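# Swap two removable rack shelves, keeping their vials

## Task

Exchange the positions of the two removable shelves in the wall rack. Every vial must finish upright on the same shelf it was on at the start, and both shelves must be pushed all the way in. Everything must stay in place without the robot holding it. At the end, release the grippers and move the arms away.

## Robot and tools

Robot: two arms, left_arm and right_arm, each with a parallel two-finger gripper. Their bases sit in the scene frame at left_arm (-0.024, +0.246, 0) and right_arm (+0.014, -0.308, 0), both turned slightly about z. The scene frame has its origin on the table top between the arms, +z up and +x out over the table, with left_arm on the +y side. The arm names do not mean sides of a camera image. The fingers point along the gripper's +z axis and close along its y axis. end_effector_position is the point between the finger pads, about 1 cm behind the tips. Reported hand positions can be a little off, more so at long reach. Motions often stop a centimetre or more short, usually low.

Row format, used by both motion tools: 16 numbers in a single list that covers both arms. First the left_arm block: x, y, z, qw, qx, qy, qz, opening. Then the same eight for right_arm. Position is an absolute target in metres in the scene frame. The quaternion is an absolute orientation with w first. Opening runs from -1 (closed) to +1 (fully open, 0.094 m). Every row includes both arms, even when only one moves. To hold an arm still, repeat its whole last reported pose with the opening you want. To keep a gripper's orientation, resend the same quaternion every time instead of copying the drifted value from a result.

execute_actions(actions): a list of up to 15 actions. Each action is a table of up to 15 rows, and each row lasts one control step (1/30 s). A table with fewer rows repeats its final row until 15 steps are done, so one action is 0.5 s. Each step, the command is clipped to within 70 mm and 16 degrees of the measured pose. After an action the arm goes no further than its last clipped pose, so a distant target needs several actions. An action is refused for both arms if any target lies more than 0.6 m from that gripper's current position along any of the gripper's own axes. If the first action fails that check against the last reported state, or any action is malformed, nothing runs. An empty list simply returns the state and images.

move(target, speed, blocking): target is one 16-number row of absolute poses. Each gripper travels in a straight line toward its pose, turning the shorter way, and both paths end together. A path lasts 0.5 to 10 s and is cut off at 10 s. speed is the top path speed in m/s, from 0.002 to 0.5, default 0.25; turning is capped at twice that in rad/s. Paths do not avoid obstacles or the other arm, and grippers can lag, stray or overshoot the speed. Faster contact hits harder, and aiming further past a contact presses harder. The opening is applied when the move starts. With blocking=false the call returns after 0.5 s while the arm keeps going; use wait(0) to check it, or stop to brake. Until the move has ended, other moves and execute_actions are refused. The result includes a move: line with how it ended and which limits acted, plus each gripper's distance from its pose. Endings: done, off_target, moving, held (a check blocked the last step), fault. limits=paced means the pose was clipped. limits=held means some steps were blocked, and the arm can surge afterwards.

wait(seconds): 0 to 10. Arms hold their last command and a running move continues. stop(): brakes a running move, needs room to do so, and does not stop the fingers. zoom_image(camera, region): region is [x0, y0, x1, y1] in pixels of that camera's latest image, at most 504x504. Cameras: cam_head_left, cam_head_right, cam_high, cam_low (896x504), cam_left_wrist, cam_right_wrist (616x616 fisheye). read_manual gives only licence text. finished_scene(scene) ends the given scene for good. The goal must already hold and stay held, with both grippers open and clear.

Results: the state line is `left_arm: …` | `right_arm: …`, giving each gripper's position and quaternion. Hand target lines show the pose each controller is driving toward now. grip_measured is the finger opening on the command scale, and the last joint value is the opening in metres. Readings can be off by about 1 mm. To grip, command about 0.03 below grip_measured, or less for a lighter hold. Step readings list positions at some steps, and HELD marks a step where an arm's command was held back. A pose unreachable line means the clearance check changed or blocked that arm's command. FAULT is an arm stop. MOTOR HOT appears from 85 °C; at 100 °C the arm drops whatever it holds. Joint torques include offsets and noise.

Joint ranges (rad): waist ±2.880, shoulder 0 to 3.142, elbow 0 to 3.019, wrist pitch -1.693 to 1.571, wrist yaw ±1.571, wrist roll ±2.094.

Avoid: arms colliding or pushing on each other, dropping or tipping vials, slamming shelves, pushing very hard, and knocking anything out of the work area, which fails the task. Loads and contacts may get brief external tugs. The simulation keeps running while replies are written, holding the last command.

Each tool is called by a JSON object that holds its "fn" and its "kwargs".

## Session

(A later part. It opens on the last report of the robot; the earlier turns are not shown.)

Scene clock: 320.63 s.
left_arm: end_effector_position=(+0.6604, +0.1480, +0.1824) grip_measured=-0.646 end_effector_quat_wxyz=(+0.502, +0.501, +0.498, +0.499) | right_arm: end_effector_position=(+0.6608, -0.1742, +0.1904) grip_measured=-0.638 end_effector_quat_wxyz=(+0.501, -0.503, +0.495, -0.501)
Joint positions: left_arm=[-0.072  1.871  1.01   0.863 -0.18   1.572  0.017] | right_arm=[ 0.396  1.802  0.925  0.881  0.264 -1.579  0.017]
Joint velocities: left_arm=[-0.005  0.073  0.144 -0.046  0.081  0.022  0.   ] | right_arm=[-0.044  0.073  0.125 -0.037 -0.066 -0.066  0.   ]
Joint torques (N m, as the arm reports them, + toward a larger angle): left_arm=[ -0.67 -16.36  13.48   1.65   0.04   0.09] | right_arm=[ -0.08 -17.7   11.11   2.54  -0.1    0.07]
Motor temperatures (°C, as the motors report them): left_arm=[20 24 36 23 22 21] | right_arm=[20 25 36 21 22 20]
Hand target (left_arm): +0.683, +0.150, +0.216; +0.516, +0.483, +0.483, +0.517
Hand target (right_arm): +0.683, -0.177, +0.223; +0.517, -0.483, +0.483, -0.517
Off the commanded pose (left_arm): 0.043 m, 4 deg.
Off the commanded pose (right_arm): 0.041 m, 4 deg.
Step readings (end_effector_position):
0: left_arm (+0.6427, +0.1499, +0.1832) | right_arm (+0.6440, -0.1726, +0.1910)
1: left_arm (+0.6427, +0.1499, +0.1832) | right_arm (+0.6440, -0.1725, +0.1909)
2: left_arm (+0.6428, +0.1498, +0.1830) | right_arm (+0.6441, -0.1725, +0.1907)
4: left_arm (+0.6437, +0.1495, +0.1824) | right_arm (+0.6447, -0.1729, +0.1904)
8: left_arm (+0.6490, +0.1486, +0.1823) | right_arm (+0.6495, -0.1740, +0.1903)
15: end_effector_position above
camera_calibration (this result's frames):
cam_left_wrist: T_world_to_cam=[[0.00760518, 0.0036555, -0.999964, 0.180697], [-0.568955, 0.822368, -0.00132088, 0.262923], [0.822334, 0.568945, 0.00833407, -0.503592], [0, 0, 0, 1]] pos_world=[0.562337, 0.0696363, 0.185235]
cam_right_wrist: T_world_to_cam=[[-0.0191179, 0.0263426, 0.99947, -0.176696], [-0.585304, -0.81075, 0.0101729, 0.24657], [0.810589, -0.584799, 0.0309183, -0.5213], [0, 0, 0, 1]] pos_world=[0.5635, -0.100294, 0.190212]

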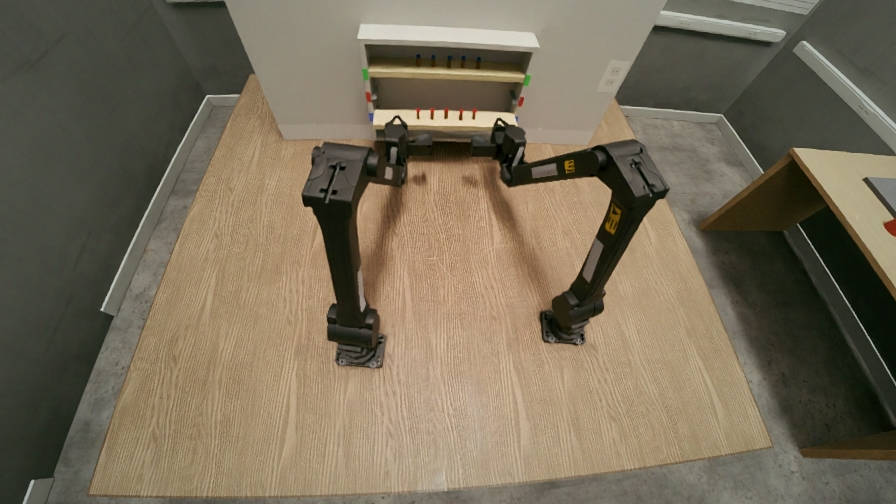

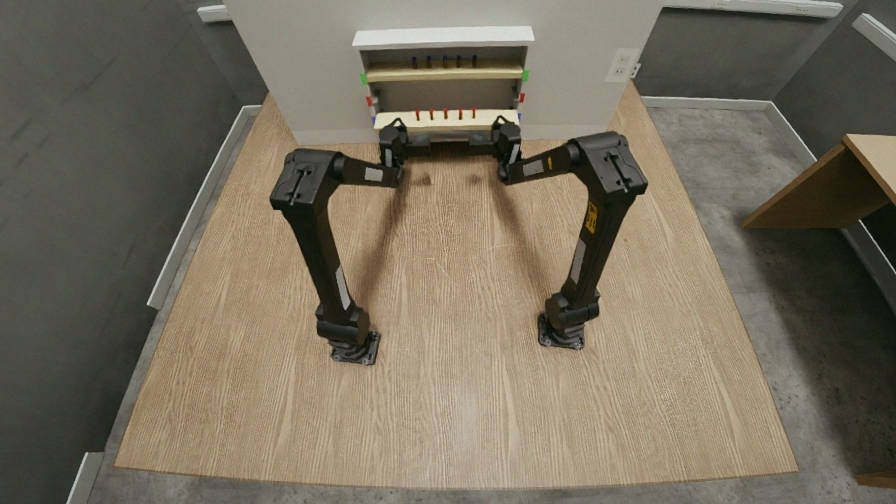

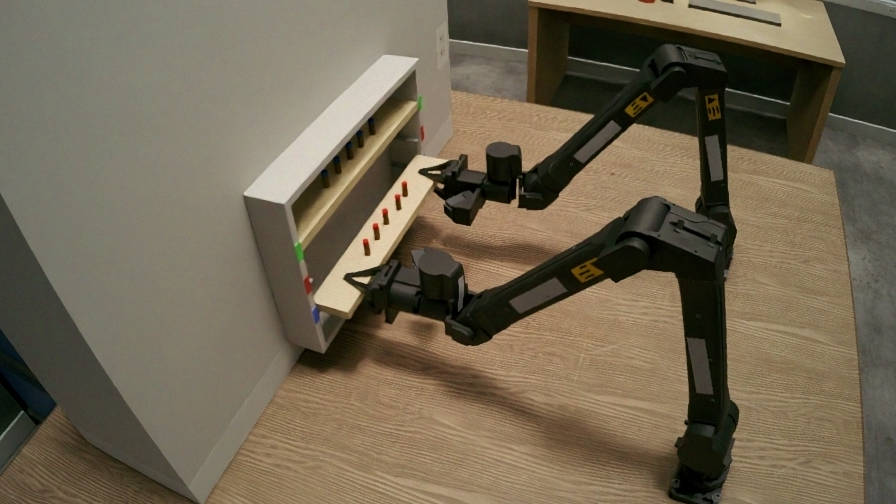

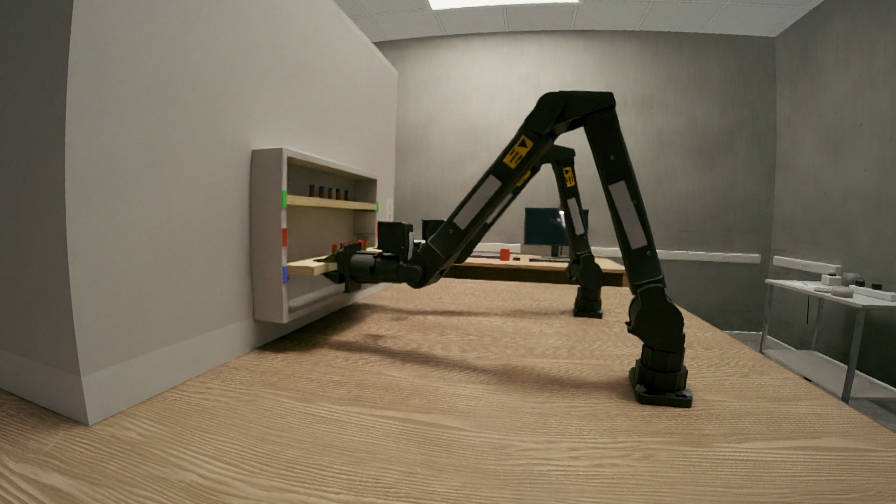

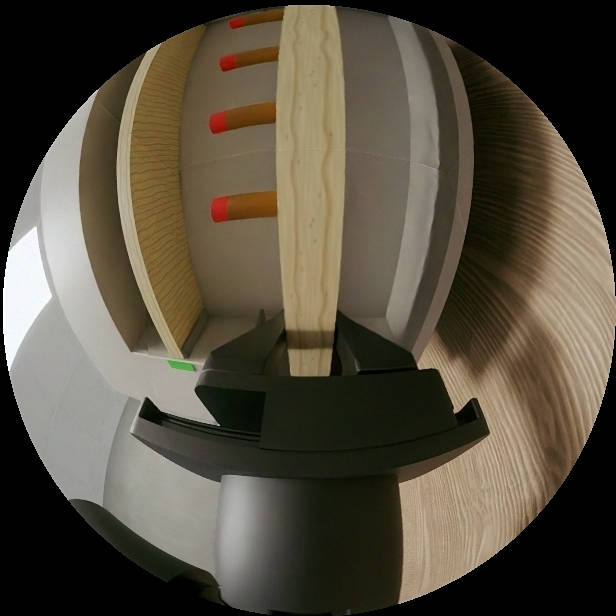

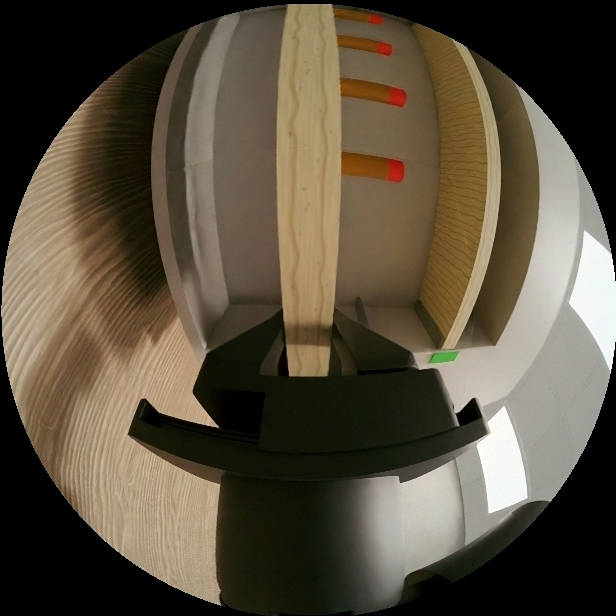

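{"fn": "execute_actions", "kwargs": {"actions": [[[0.689,0.151,0.215,0.5165,0.4835,0.4835,0.5165,-0.69,0.688,-0.175,0.222,0.517,-0.483,0.483,-0.517,-0.69],[0.691,0.151,0.2145,0.5165,0.4835,0.4835,0.5165,-0.69,0.69,-0.175,0.2215,0.517,-0.483,0.483,-0.517,-0.69],[0.693,0.151,0.214,0.5165,0.4835,0.4835,0.5165,-0.69,0.692,-0.175,0.221,0.517,-0.483,0.483,-0.517,-0.69],[0.695,0.151,0.2135,0.5165,0.4835,0.4835,0.5165,-0.69,0.694,-0.175,0.2205,0.517,-0.483,0.483,-0.517,-0.69],[0.697,0.151,0.213,0.5165,0.4835,0.4835,0.5165,-0.69,0.696,-0.175,0.22,0.517,-0.483,0.483,-0.517,-0.69],[0.699,0.151,0.2125,0.5165,0.4835,0.4835,0.5165,-0.69,0.698,-0.175,0.2195,0.517,-0.483,0.483,-0.517,-0.69],[0.701,0.151,0.212,0.5165,0.4835,0.4835,0.5165,-0.69,0.7,-0.175,0.219,0.517,-0.483,0.483,-0.517,-0.69],[0.703,0.151,0.2115,0.5165,0.4835,0.4835,0.5165,-0.69,0.702,-0.175,0.2185,0.517,-0.483,0.483,-0.517,-0.69],[0.705,0.151,0.211,0.5165,0.4835,0.4835,0.5165,-0.69,0.704,-0.175,0.218,0.517,-0.483,0.483,-0.517,-0.69],[0.707,0.151,0.2105,0.5165,0.4835,0.4835,0.5165,-0.69,0.706,-0.175,0.2175,0.517,-0.483,0.483,-0.517,-0.69],[0.709,0.151,0.21,0.5165,0.4835,0.4835,0.5165,-0.69,0.708,-0.175,0.217,0.517,-0.483,0.483,-0.517,-0.69],[0.711,0.151,0.2095,0.5165,0.4835,0.4835,0.5165,-0.69,0.71,-0.175,0.2165,0.517,-0.483,0.483,-0.517,-0.69],[0.713,0.151,0.209,0.5165,0.4835,0.4835,0.5165,-0.69,0.712,-0.175,0.216,0.517,-0.483,0.483,-0.517,-0.69],[0.715,0.151,0.2085,0.5165,0.4835,0.4835,0.5165,-0.69,0.714,-0.175,0.2155,0.517,-0.483,0.483,-0.517,-0.69],[0.717,0.151,0.208,0.5165,0.4835,0.4835,0.5165,-0.69,0.716,-0.175,0.215,0.517,-0.483,0.483,-0.517,-0.69]],[[0.719,0.151,0.2075,0.5165,0.4835,0.4835,0.5165,-0.69,0.718,-0.175,0.2145,0.517,-0.483,0.483,-0.517,-0.69],[0.721,0.151,0.207,0.5165,0.4835,0.4835,0.5165,-0.69,0.72,-0.175,0.214,0.517,-0.483,0.483,-0.517,-0.69],[0.723,0.151,0.2065,0.5165,0.4835,0.4835,0.5165,-0.69,0.722,-0.175,0.2135,0.517,-0.483,0.483,-0.517,-0.69],[0.725,0.151,0.206,0.5165,0.4835,0.4835,0.5165,-0.69,0.724,-0.175,0.213,0.517,-0.483,0.483,-0.517,-0.69],[0.727,0.151,0.2055,0.5165,0.4835,0.4835,0.5165,-0.69,0.726,-0.175,0.2125,0.517,-0.483,0.483,-0.517,-0.69],[0.729,0.151,0.205,0.5165,0.4835,0.4835,0.5165,-0.69,0.728,-0.175,0.212,0.517,-0.483,0.483,-0.517,-0.69],[0.731,0.151,0.2045,0.5165,0.4835,0.4835,0.5165,-0.69,0.73,-0.175,0.2115,0.517,-0.483,0.483,-0.517,-0.69],[0.733,0.151,0.204,0.5165,0.4835,0.4835,0.5165,-0.69,0.732,-0.175,0.211,0.517,-0.483,0.483,-0.517,-0.69],[0.735,0.151,0.2035,0.5165,0.4835,0.4835,0.5165,-0.69,0.734,-0.175,0.2105,0.517,-0.483,0.483,-0.517,-0.69],[0.736,0.151,0.203,0.5165,0.4835,0.4835,0.5165,-0.69,0.735,-0.175,0.21,0.517,-0.483,0.483,-0.517,-0.69],[0.737,0.151,0.2025,0.5165,0.4835,0.4835,0.5165,-0.69,0.736,-0.175,0.2095,0.517,-0.483,0.483,-0.517,-0.69],[0.738,0.151,0.202,0.5165,0.4835,0.4835,0.5165,-0.69,0.737,-0.175,0.209,0.517,-0.483,0.483,-0.517,-0.69]]]}}

Scene clock: 363.73 s.
left_arm: end_effector_position=(+0.7148, +0.1491, +0.1736) grip_measured=-0.646 end_effector_quat_wxyz=(+0.503, +0.499, +0.496, +0.502) | right_arm: end_effector_position=(+0.7155, -0.1726, +0.1800) grip_measured=-0.638 end_effector_quat_wxyz=(+0.503, -0.500, +0.494, -0.502)
Joint positions: left_arm=[-0.054  1.991  1.178  0.823 -0.164  1.575  0.017] | right_arm=[ 0.372  1.926  1.087  0.851  0.242 -1.579  0.017]
Joint velocities: left_arm=[-0.005  0.024  0.037 -0.012 -0.007  0.007  0.001] | right_arm=[-0.024  0.034  0.017 -0.002  0.007  0.037  0.002]
Joint torques (N m, as the arm reports them, + toward a larger angle): left_arm=[ -1.26 -17.48  13.46   1.67   0.06   0.  ] | right_arm=[  0.01 -19.52  10.82   2.53   0.     0.07]
Motor temperatures (°C, as the motors report them): left_arm=[20 24 39 23 21 21] | right_arm=[20 25 38 21 22 20]
Hand target (left_arm): +0.734, +0.151, +0.203; +0.516, +0.483, +0.483, +0.517
Hand target (right_arm): +0.734, -0.176, +0.210; +0.516, -0.482, +0.483, -0.517
Off the commanded pose (left_arm): 0.037 m, 3 deg.
Off the commanded pose (right_arm): 0.036 m, 3 deg.
Step readings (end_effector_position; steps 1 to 15: 1st action; 16 to 30: 2nd action):
0: left_arm (+0.6636, +0.1483, +0.1819) | right_arm (+0.6640, -0.1739, +0.1898)
1: left_arm (+0.6636, +0.1482, +0.1819) | right_arm (+0.6640, -0.1739, +0.1898)
2: left_arm (+0.6638, +0.1483, +0.1814) | right_arm (+0.6643, -0.1738, +0.1896)
4: left_arm (+0.6657, +0.1486, +0.1815) | right_arm (+0.6661, -0.1735, +0.1896)
8: left_arm (+0.6737, +0.1493, +0.1803) | right_arm (+0.6742, -0.1725, +0.1883)
15: left_arm (+0.6884, +0.1491, +0.1747) | right_arm (+0.6889, -0.1727, +0.1831)
16: left_arm (+0.6902, +0.1489, +0.1741) | right_arm (+0.6908, -0.1729, +0.1821)
17: left_arm (+0.6920, +0.1488, +0.1735) | right_arm (+0.6926, -0.1731, +0.1814)
19: left_arm (+0.6959, +0.1488, +0.1736) | right_arm (+0.6965, -0.1731, +0.1806)
23: left_arm (+0.7043, +0.1489, +0.1735) | right_arm (+0.7048, -0.1726, +0.1812)
30: end_effector_position above
camera_calibration (this result's frames):
cam_left_wrist: T_world_to_cam=[[0.016639, 0.00560941, -0.999846, 0.164625], [-0.570825, 0.821057, -0.00489303, 0.295072], [0.820903, 0.570818, 0.0168635, -0.549604], [0, 0, 0, 1]] pos_world=[0.616867, 0.0705293, 0.175312]
cam_right_wrist: T_world_to_cam=[[-0.0261192, 0.024666, 0.999354, -0.160495], [-0.586593, -0.809869, 0.0046579, 0.28209], [0.809461, -0.586092, 0.035622, -0.564665], [0, 0, 0, 1]] pos_world=[0.618354, -0.0985311, 0.179192]

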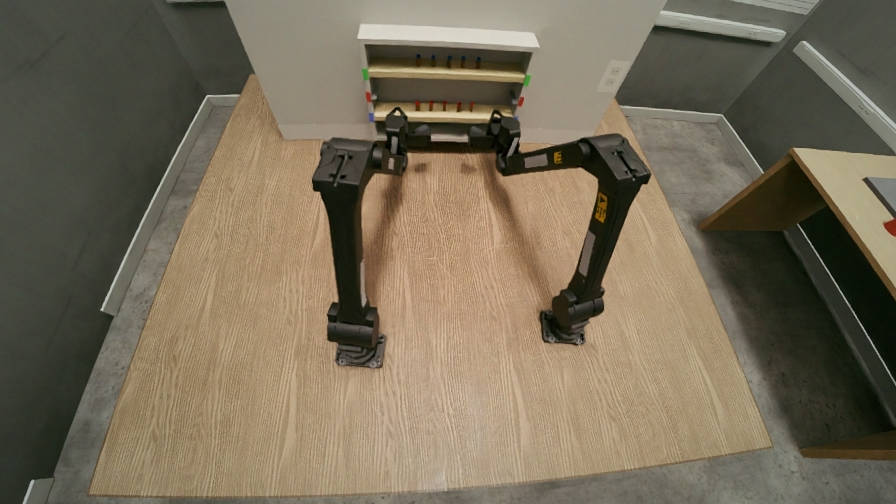

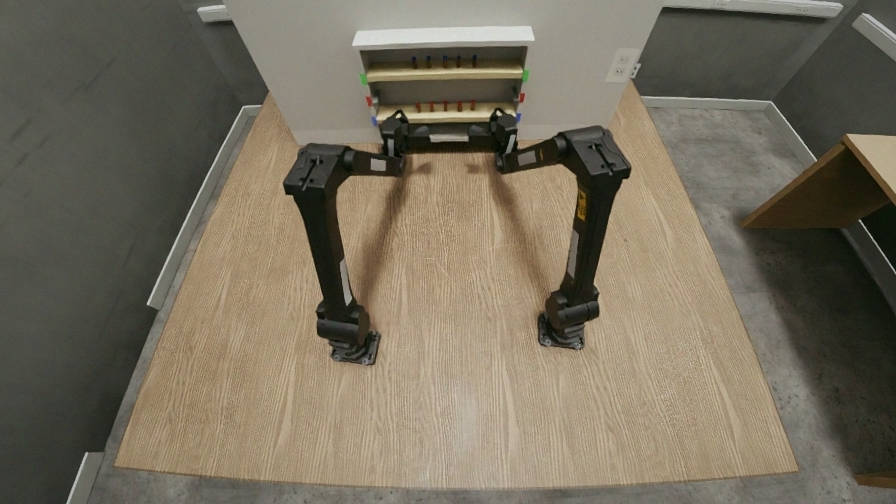

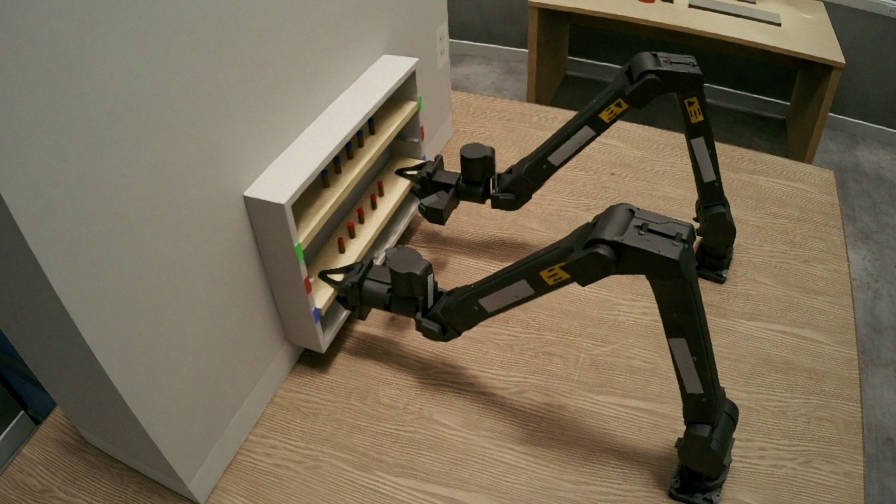

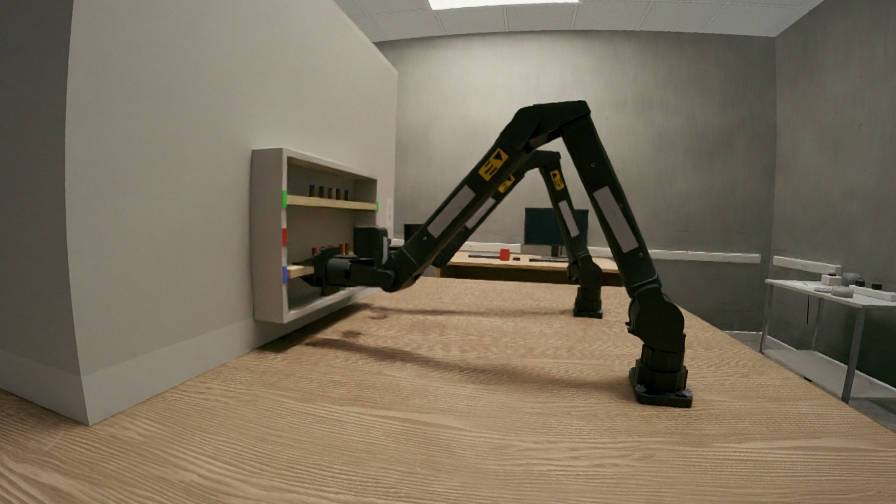

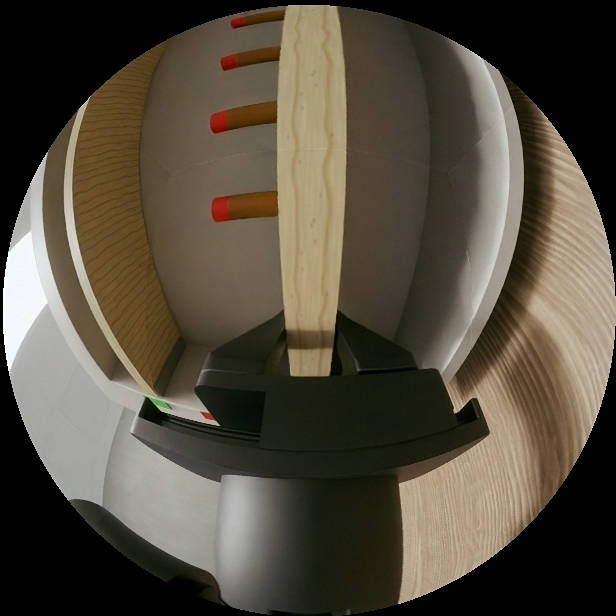

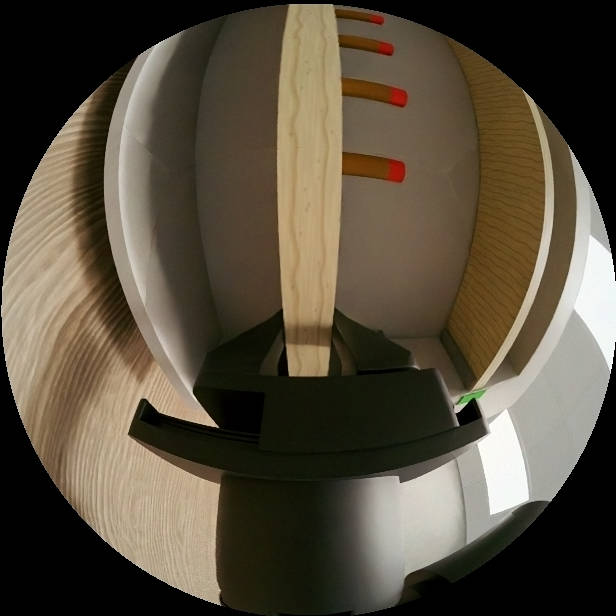

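{"fn": "execute_actions", "kwargs": {"actions": [[[0.733,0.15,0.2,0.515,0.485,0.485,0.515,-0.69,0.733,-0.174,0.206,0.515,-0.485,0.485,-0.515,-0.69],[0.728,0.15,0.198,0.513,0.487,0.487,0.513,-0.69,0.728,-0.174,0.203,0.513,-0.487,0.487,-0.513,-0.69],[0.723,0.149,0.196,0.512,0.488,0.488,0.512,-0.69,0.723,-0.173,0.2,0.511,-0.489,0.489,-0.511,-0.69],[0.723,0.149,0.196,0.512,0.488,0.488,0.512,-0.69,0.723,-0.173,0.2,0.511,-0.489,0.489,-0.511,-0.69],[0.723,0.149,0.196,0.512,0.488,0.488,0.512,-0.64,0.723,-0.173,0.2,0.511,-0.489,0.489,-0.511,-0.64],[0.723,0.149,0.196,0.512,0.488,0.488,0.512,-0.6,0.723,-0.173,0.2,0.511,-0.489,0.489,-0.511,-0.6],[0.723,0.149,0.196,0.512,0.488,0.488,0.512,-0.55,0.723,-0.173,0.2,0.511,-0.489,0.489,-0.511,-0.55],[0.723,0.149,0.196,0.512,0.488,0.488,0.512,-0.45,0.723,-0.173,0.2,0.511,-0.489,0.489,-0.511,-0.45],[0.723,0.149,0.196,0.512,0.488,0.488,0.512,-0.3,0.723,-0.173,0.2,0.511,-0.489,0.489,-0.511,-0.3],[0.723,0.149,0.196,0.512,0.488,0.488,0.512,-0.1,0.723,-0.173,0.2,0.511,-0.489,0.489,-0.511,-0.1],[0.72,0.149,0.197,0.5125,0.4875,0.4875,0.5125,0.1,0.72,-0.173,0.198,0.51,-0.49,0.49,-0.51,0.1],[0.717,0.149,0.198,0.513,0.487,0.487,0.513,0.1,0.717,-0.173,0.196,0.51,-0.49,0.49,-0.51,0.1],[0.714,0.149,0.199,0.513,0.487,0.487,0.513,0.1,0.714,-0.173,0.195,0.509,-0.491,0.491,-0.509,0.1],[0.711,0.149,0.2,0.513,0.487,0.487,0.513,0.1,0.711,-0.173,0.194,0.509,-0.491,0.491,-0.509,0.1],[0.708,0.149,0.2,0.513,0.487,0.487,0.513,0.1,0.708,-0.173,0.194,0.509,-0.491,0.491,-0.509,0.1]],[[0.704,0.149,0.2,0.513,0.487,0.487,0.513,0.1,0.704,-0.173,0.194,0.509,-0.491,0.491,-0.509,0.1],[0.7,0.149,0.2,0.513,0.487,0.487,0.513,0.1,0.7,-0.173,0.194,0.509,-0.491,0.491,-0.509,0.1],[0.696,0.149,0.2,0.513,0.487,0.487,0.513,0.1,0.696,-0.173,0.194,0.509,-0.491,0.491,-0.509,0.1],[0.692,0.149,0.2,0.513,0.487,0.487,0.513,0.1,0.692,-0.173,0.194,0.509,-0.491,0.491,-0.509,0.1],[0.688,0.149,0.2,0.513,0.487,0.487,0.513,0.1,0.688,-0.173,0.194,0.509,-0.491,0.491,-0.509,0.1],[0.684,0.149,0.2,0.513,0.487,0.487,0.513,0.1,0.684,-0.173,0.194,0.509,-0.491,0.491,-0.509,0.1],[0.68,0.149,0.2,0.513,0.487,0.487,0.513,0.1,0.68,-0.173,0.194,0.509,-0.491,0.491,-0.509,0.1],[0.676,0.149,0.2,0.513,0.487,0.487,0.513,0.1,0.676,-0.173,0.194,0.509,-0.491,0.491,-0.509,0.1],[0.672,0.149,0.2,0.513,0.487,0.487,0.513,0.1,0.672,-0.173,0.194,0.509,-0.491,0.491,-0.509,0.1],[0.668,0.149,0.2,0.513,0.487,0.487,0.513,0.1,0.668,-0.173,0.194,0.509,-0.491,0.491,-0.509,0.1],[0.664,0.149,0.2,0.513,0.487,0.487,0.513,0.1,0.664,-0.173,0.194,0.509,-0.491,0.491,-0.509,0.1],[0.66,0.149,0.2,0.513,0.487,0.487,0.513,0.1,0.66,-0.173,0.194,0.509,-0.491,0.491,-0.509,0.1],[0.656,0.149,0.2,0.513,0.487,0.487,0.513,0.1,0.656,-0.173,0.194,0.509,-0.491,0.491,-0.509,0.1],[0.652,0.149,0.2,0.513,0.487,0.487,0.513,0.1,0.652,-0.173,0.194,0.509,-0.491,0.491,-0.509,0.1],[0.648,0.149,0.2,0.513,0.487,0.487,0.513,0.1,0.648,-0.173,0.194,0.509,-0.491,0.491,-0.509,0.1]]]}}

Scene clock: 414.07 s.
left_arm: end_effector_position=(+0.6605, +0.1554, +0.1686) grip_measured=+0.098 end_effector_quat_wxyz=(+0.494, +0.503, +0.503, +0.501) | right_arm: end_effector_position=(+0.6617, -0.1809, +0.1872) grip_measured=+0.097 end_effector_quat_wxyz=(+0.501, -0.493, +0.498, -0.508)
Joint positions: left_arm=[-0.062  1.893  1.004  0.878 -0.183  1.575  0.052] | right_arm=[ 0.389  1.818  0.922  0.915  0.278 -1.579  0.052]
Joint velocities: left_arm=[-0.073 -0.239 -0.32   0.139 -0.095  0.051 -0.001] | right_arm=[ 0.103 -0.2   -0.32   0.129  0.022  0.022 -0.001]
Joint torques (N m, as the arm reports them, + toward a larger angle): left_arm=[ -2.6  -19.61   6.85   3.04  -0.32   0.  ] | right_arm=[  1.33 -18.48   5.22   3.3    0.37   0.15]
Motor temperatures (°C, as the motors report them): left_arm=[20 25 40 23 21 21] | right_arm=[20 25 39 21 22 20]
Hand target (left_arm): +0.650, +0.150, +0.198; +0.513, +0.487, +0.487, +0.513
Hand target (right_arm): +0.649, -0.173, +0.193; +0.509, -0.491, +0.491, -0.509
Off the commanded pose (left_arm): 0.034 m, 4 deg.
Off the commanded pose (right_arm): 0.017 m, 1 deg.
Step readings (end_effector_position; steps 1 to 15: 1st action; 16 to 30: 2nd action):
0: left_arm (+0.7150, +0.1491, +0.1736) | right_arm (+0.7156, -0.1725, +0.1796)
1: left_arm (+0.7150, +0.1491, +0.1736) | right_arm (+0.7156, -0.1725, +0.1796)
2: left_arm (+0.7150, +0.1491, +0.1736) | right_arm (+0.7156, -0.1725, +0.1796)
4: left_arm (+0.7150, +0.1491, +0.1736) | right_arm (+0.7156, -0.1725, +0.1796)
8: left_arm (+0.7150, +0.1491, +0.1736) | right_arm (+0.7157, -0.1726, +0.1793)
15: left_arm (+0.7147, +0.1494, +0.1733) | right_arm (+0.7153, -0.1736, +0.1816)
16: left_arm (+0.7136, +0.1498, +0.1724) | right_arm (+0.7142, -0.1742, +0.1825)
17: left_arm (+0.7116, +0.1503, +0.1712) | right_arm (+0.7120, -0.1750, +0.1832)
19: left_arm (+0.7049, +0.1517, +0.1676) | right_arm (+0.7055, -0.1773, +0.1844)
23: left_arm (+0.6885, +0.1547, +0.1640) | right_arm (+0.6897, -0.1816, +0.1866)
30: end_effector_position above
camera_calibration (this result's frames):
cam_left_wrist: T_world_to_cam=[[-0.00486407, 0.00976149, -0.999941, 0.174149], [-0.579189, 0.815122, 0.0107747, 0.262753], [0.815179, 0.579207, 0.00168893, -0.50355], [0, 0, 0, 1]] pos_world=[0.563514, 0.0757841, 0.172158]
cam_right_wrist: T_world_to_cam=[[-0.033288, 0.0222924, 0.999197, -0.1646], [-0.60163, -0.798772, -0.00222229, 0.256984], [0.798081, -0.601221, 0.0400013, -0.522287], [0, 0, 0, 1]] pos_world=[0.565957, -0.105069, 0.185931]

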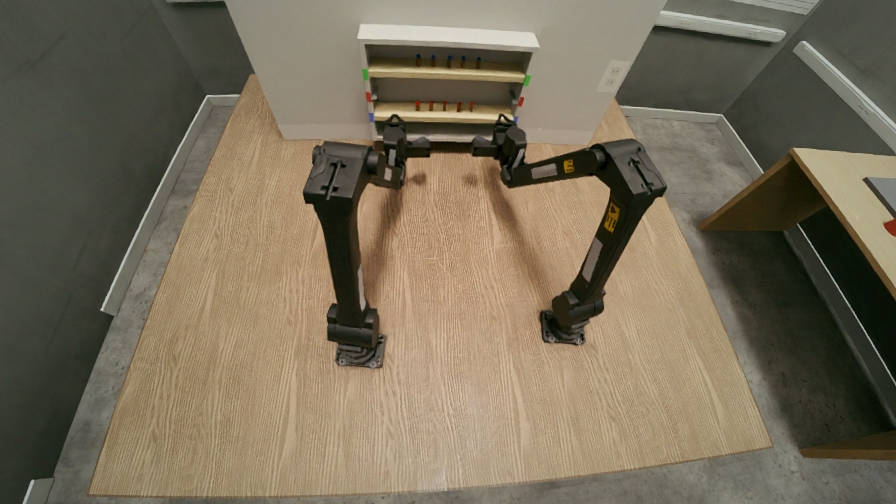

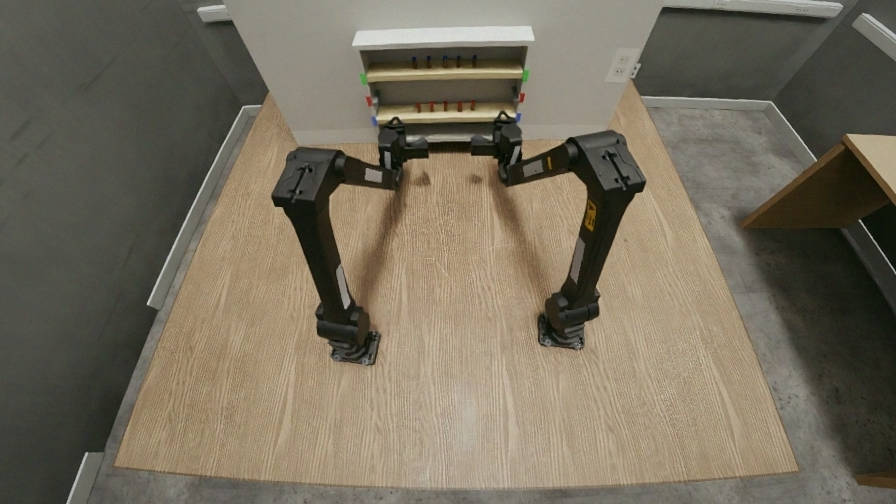

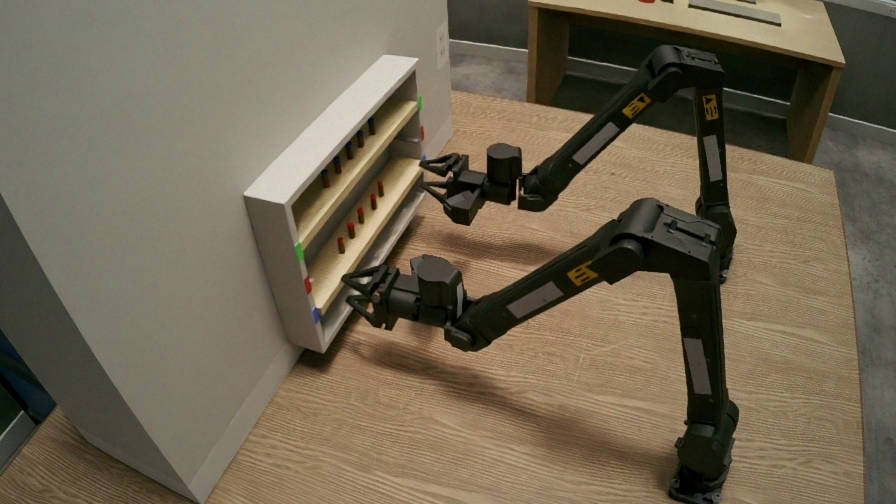

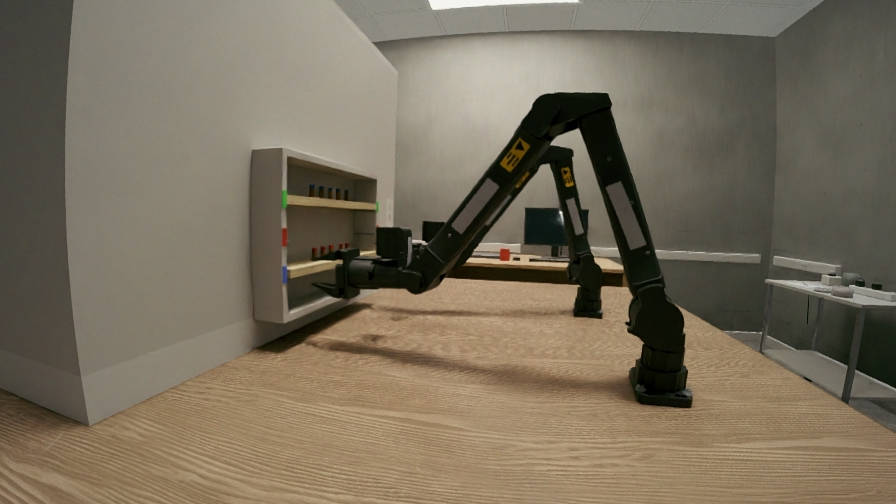

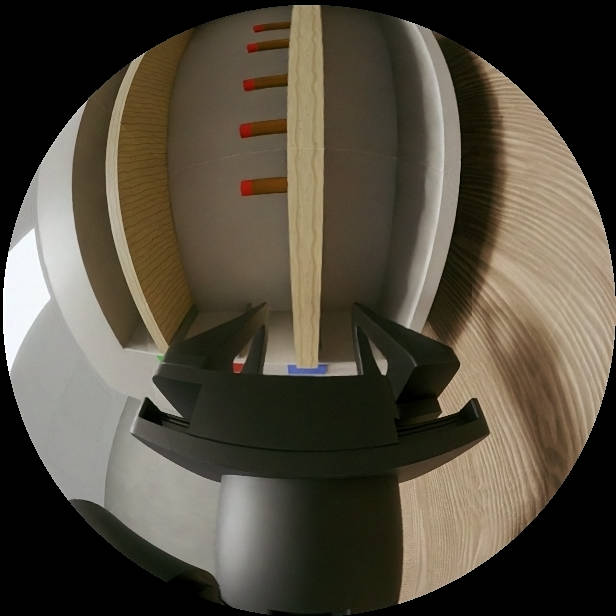

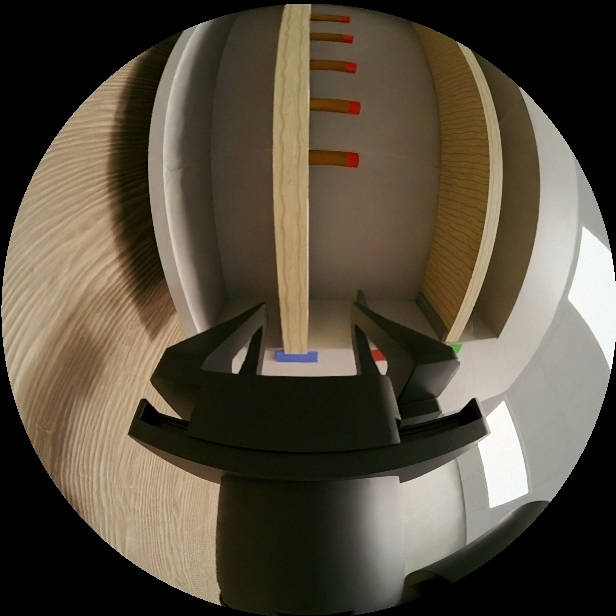

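{"fn": "move", "kwargs": {"target": [0.662,0.152,0.376,0.5195,0.4805,0.4805,0.5195,0.05,0.666,-0.177,0.369,0.516,-0.484,0.484,-0.516,0.05], "speed": 0.2}}

Scene clock: 419.40 s.
left_arm: end_effector_position=(+0.6527, +0.1521, +0.3354) grip_measured=+0.052 end_effector_quat_wxyz=(+0.505, +0.494, +0.494, +0.507) | right_arm: end_effector_position=(+0.6522, -0.1760, +0.3412) grip_measured=+0.053 end_effector_quat_wxyz=(+0.506, -0.496, +0.493, -0.505)
Joint positions: left_arm=[-0.069  1.601  1.118  0.506 -0.184  1.577  0.049] | right_arm=[ 0.398  1.523  1.043  0.503  0.271 -1.579  0.049]
Joint velocities: left_arm=[-0.005 -0.005 -0.007 -0.007 -0.037  0.037  0.   ] | right_arm=[-0.015  0.005  0.007 -0.007 -0.066 -0.066  0.001]
Joint torques (N m, as the arm reports them, + toward a larger angle): left_arm=[ -1.25 -16.49  14.36   1.17   0.03   0.06] | right_arm=[ -0.1  -15.13  12.17   2.31  -0.03   0.08]
Motor temperatures (°C, as the motors report them): left_arm=[20 25 39 23 21 21] | right_arm=[20 25 38 21 22 20]
Hand target (left_arm): +0.658, +0.152, +0.376; +0.519, +0.480, +0.480, +0.520
Hand target (right_arm): +0.662, -0.178, +0.369; +0.516, -0.484, +0.484, -0.516
Off the commanded pose (left_arm): 0.042 m, 3 deg.
Off the commanded pose (right_arm): 0.031 m, 2 deg.
move: off_target (left_arm, right_arm)
camera_calibration (this result's frames):
cam_left_wrist: T_world_to_cam=[[0.0293278, 0.00502479, -0.999557, 0.319149], [-0.574177, 0.818632, -0.0127315, 0.263123], [0.818206, 0.574296, 0.0268938, -0.505236], [0, 0, 0, 1]] pos_world=[0.555106, 0.0731507, 0.335946]
cam_right_wrist: T_world_to_cam=[[-0.0380762, 0.0206315, 0.999062, -0.316035], [-0.588739, -0.808303, -0.00574585, 0.246705], [0.807426, -0.588405, 0.0429237, -0.522737], [0, 0, 0, 1]] pos_world=[0.555283, -0.101649, 0.339594]

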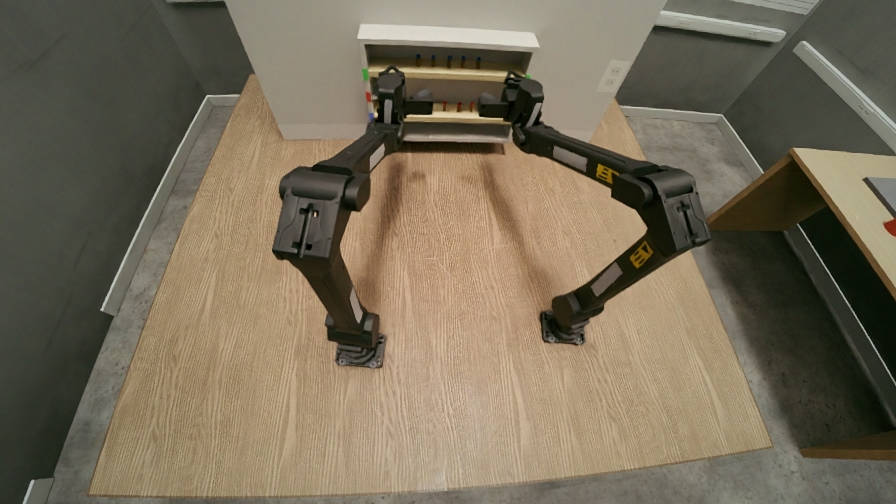

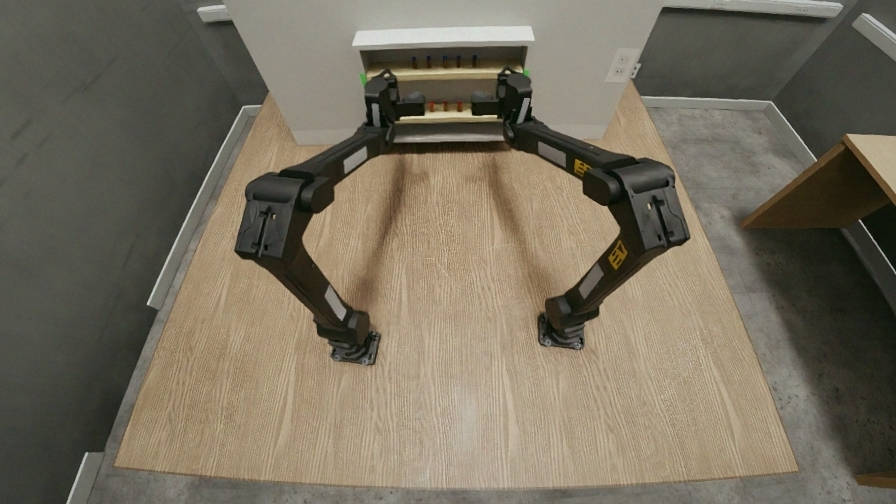

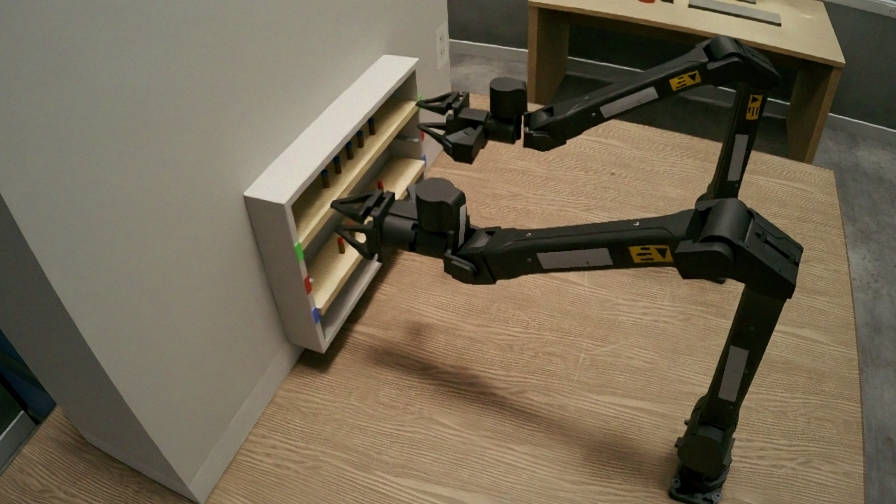

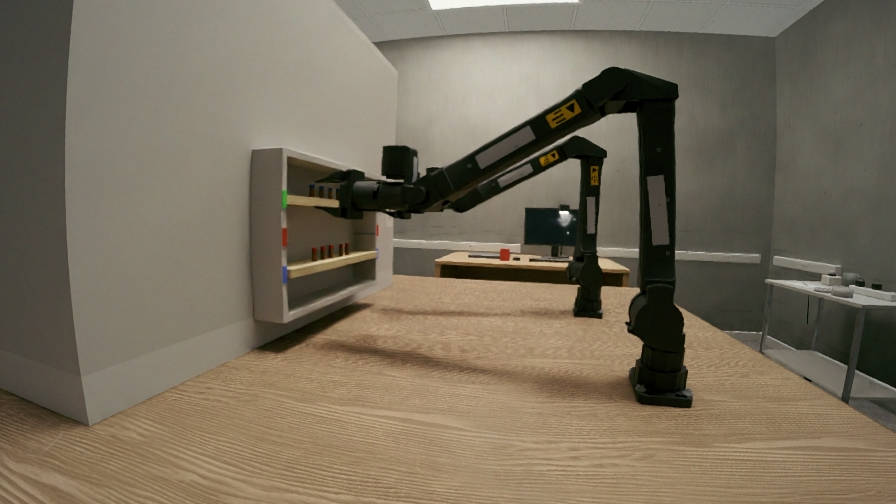

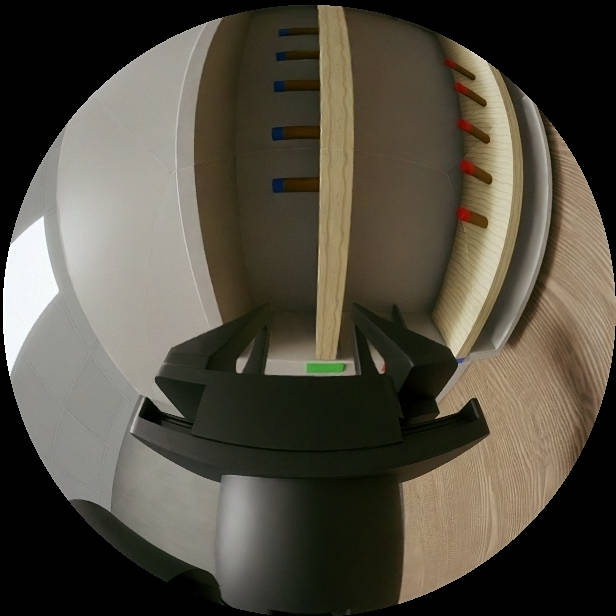

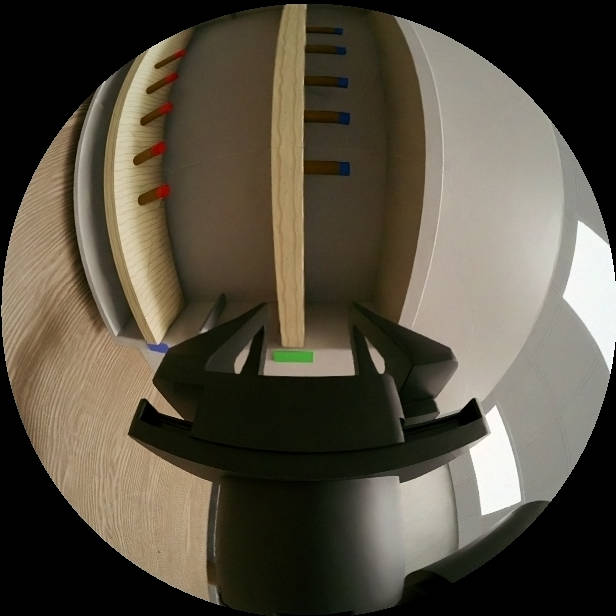

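{"fn": "move", "kwargs": {"target": [0.738,0.152,0.341,0.5075,0.4925,0.4925,0.5075,0.05,0.738,-0.177,0.3515,0.51,-0.49,0.49,-0.51,0.05], "speed": 0.07}}

Scene clock: 426.87 s.
left_arm: end_effector_position=(+0.7208, +0.1489, +0.3172) grip_measured=+0.052 end_effector_quat_wxyz=(+0.498, +0.504, +0.499, +0.500) | right_arm: end_effector_position=(+0.7210, -0.1731, +0.3241) grip_measured=+0.053 end_effector_quat_wxyz=(+0.499, -0.505, +0.497, -0.499)
Joint positions: left_arm=[-0.052  1.773  1.314  0.454 -0.162  1.577  0.049] | right_arm=[ 0.369  1.697  1.228  0.465  0.238 -1.579  0.049]
Joint velocities: left_arm=[ 0.005 -0.015 -0.012  0.007  0.007 -0.037 -0.001] | right_arm=[-0.015 -0.015  0.007 -0.002 -0.154 -0.11  -0.   ]
Joint torques (N m, as the arm reports them, + toward a larger angle): left_arm=[ -1.01 -16.1   15.36   1.2    0.03  -0.08] | right_arm=[ -0.18 -17.61  12.99   2.32  -0.03   0.14]
Motor temperatures (°C, as the motors report them): left_arm=[20 25 40 23 21 21] | right_arm=[20 25 39 21 22 20]
Hand target (left_arm): +0.735, +0.152, +0.341; +0.507, +0.492, +0.492, +0.508
Hand target (right_arm): +0.735, -0.177, +0.352; +0.510, -0.490, +0.490, -0.510
Off the commanded pose (left_arm): 0.030 m, 2 deg.
Off the commanded pose (right_arm): 0.033 m, 3 deg.
move: off_target (left_arm, right_arm)
camera_calibration (this result's frames):
cam_left_wrist: T_world_to_cam=[[0.00122517, 0.0101048, -0.999948, 0.318571], [-0.570495, 0.821266, 0.00760015, 0.295143], [0.8213, 0.570456, 0.00677091, -0.553911], [0, 0, 0, 1]] pos_world=[0.622915, 0.0703717, 0.320062]
cam_right_wrist: T_world_to_cam=[[-0.0117119, 0.0279274, 0.999541, -0.314226], [-0.586135, -0.81006, 0.0157653, 0.280306], [0.810129, -0.585682, 0.0258566, -0.571802], [0, 0, 0, 1]] pos_world=[0.62385, -0.0990532, 0.324447]

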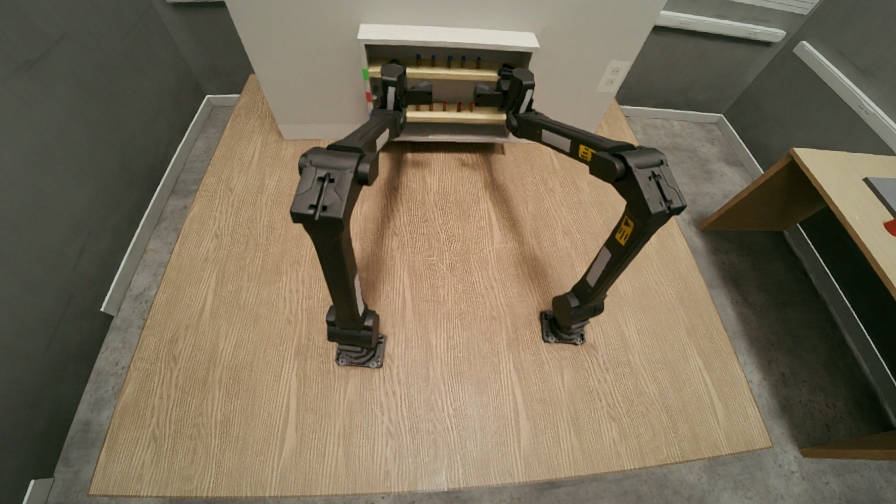

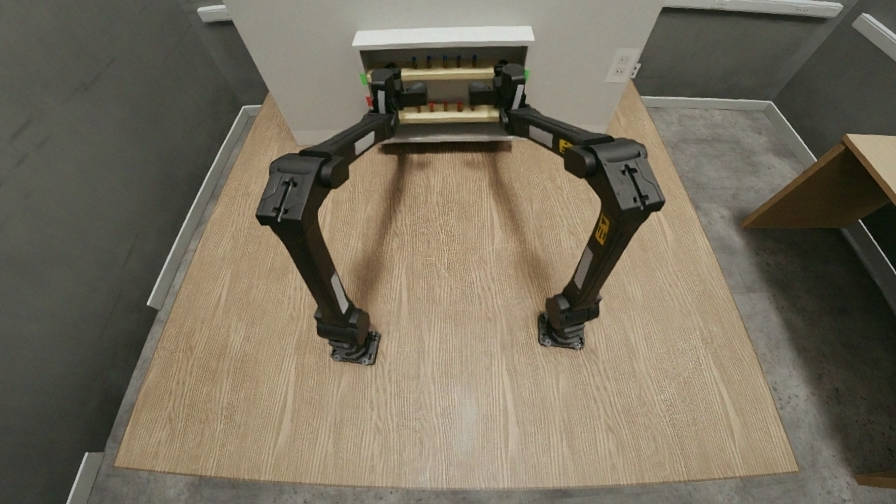

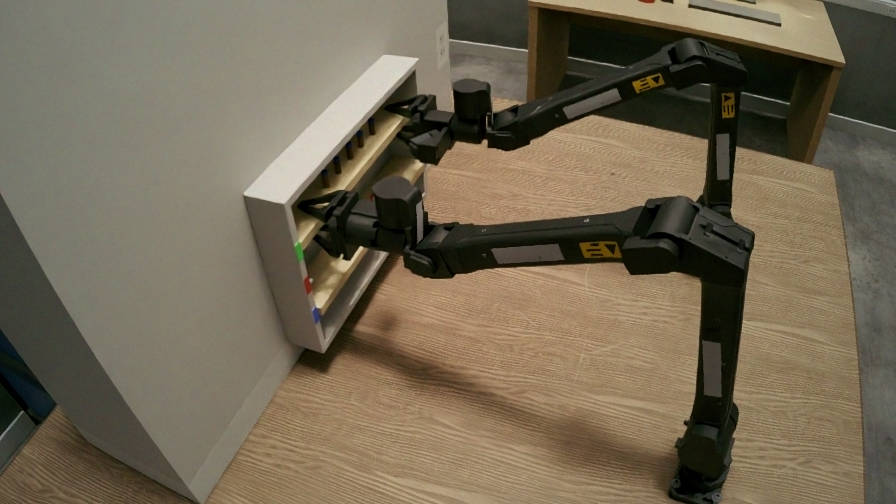

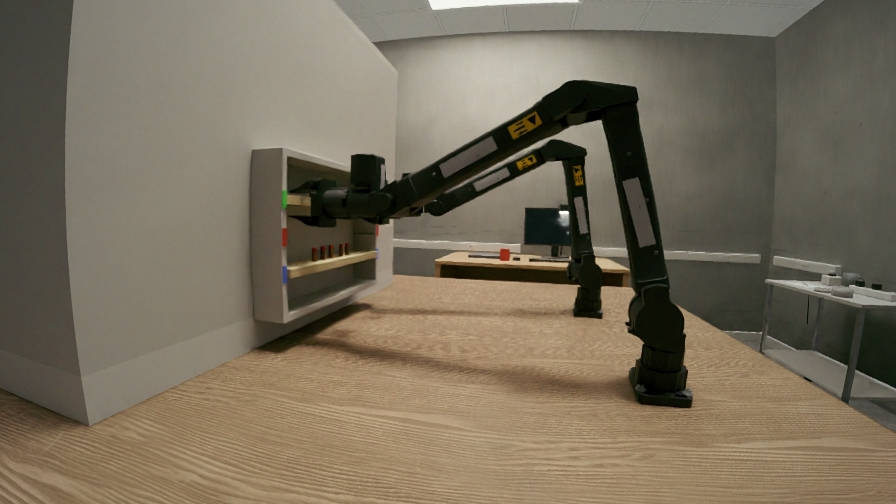

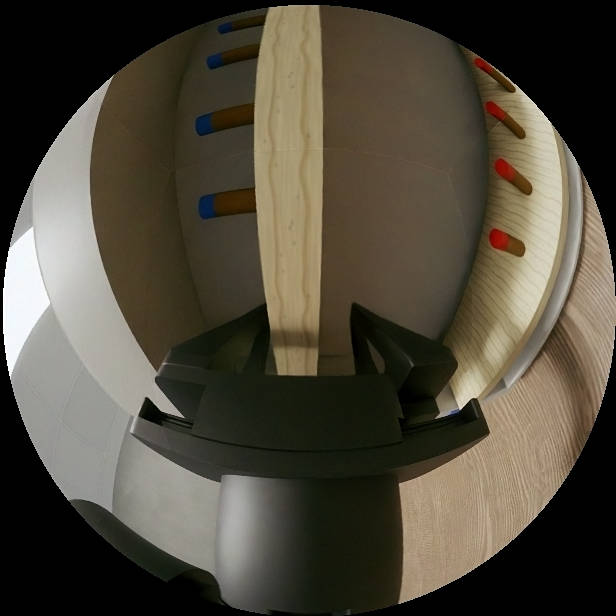

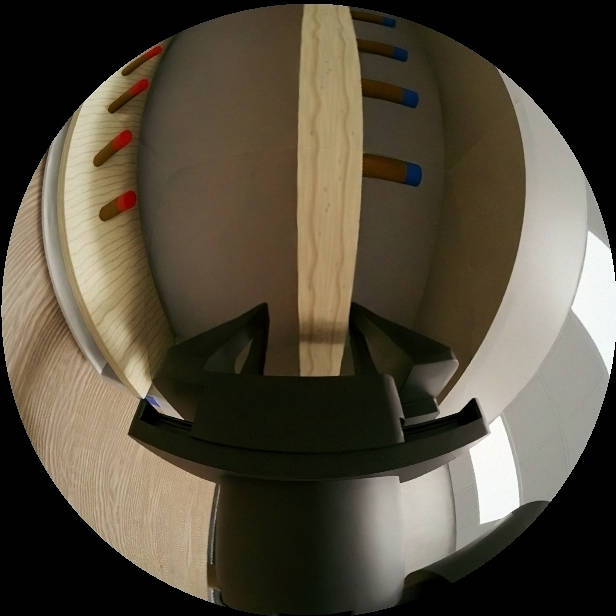

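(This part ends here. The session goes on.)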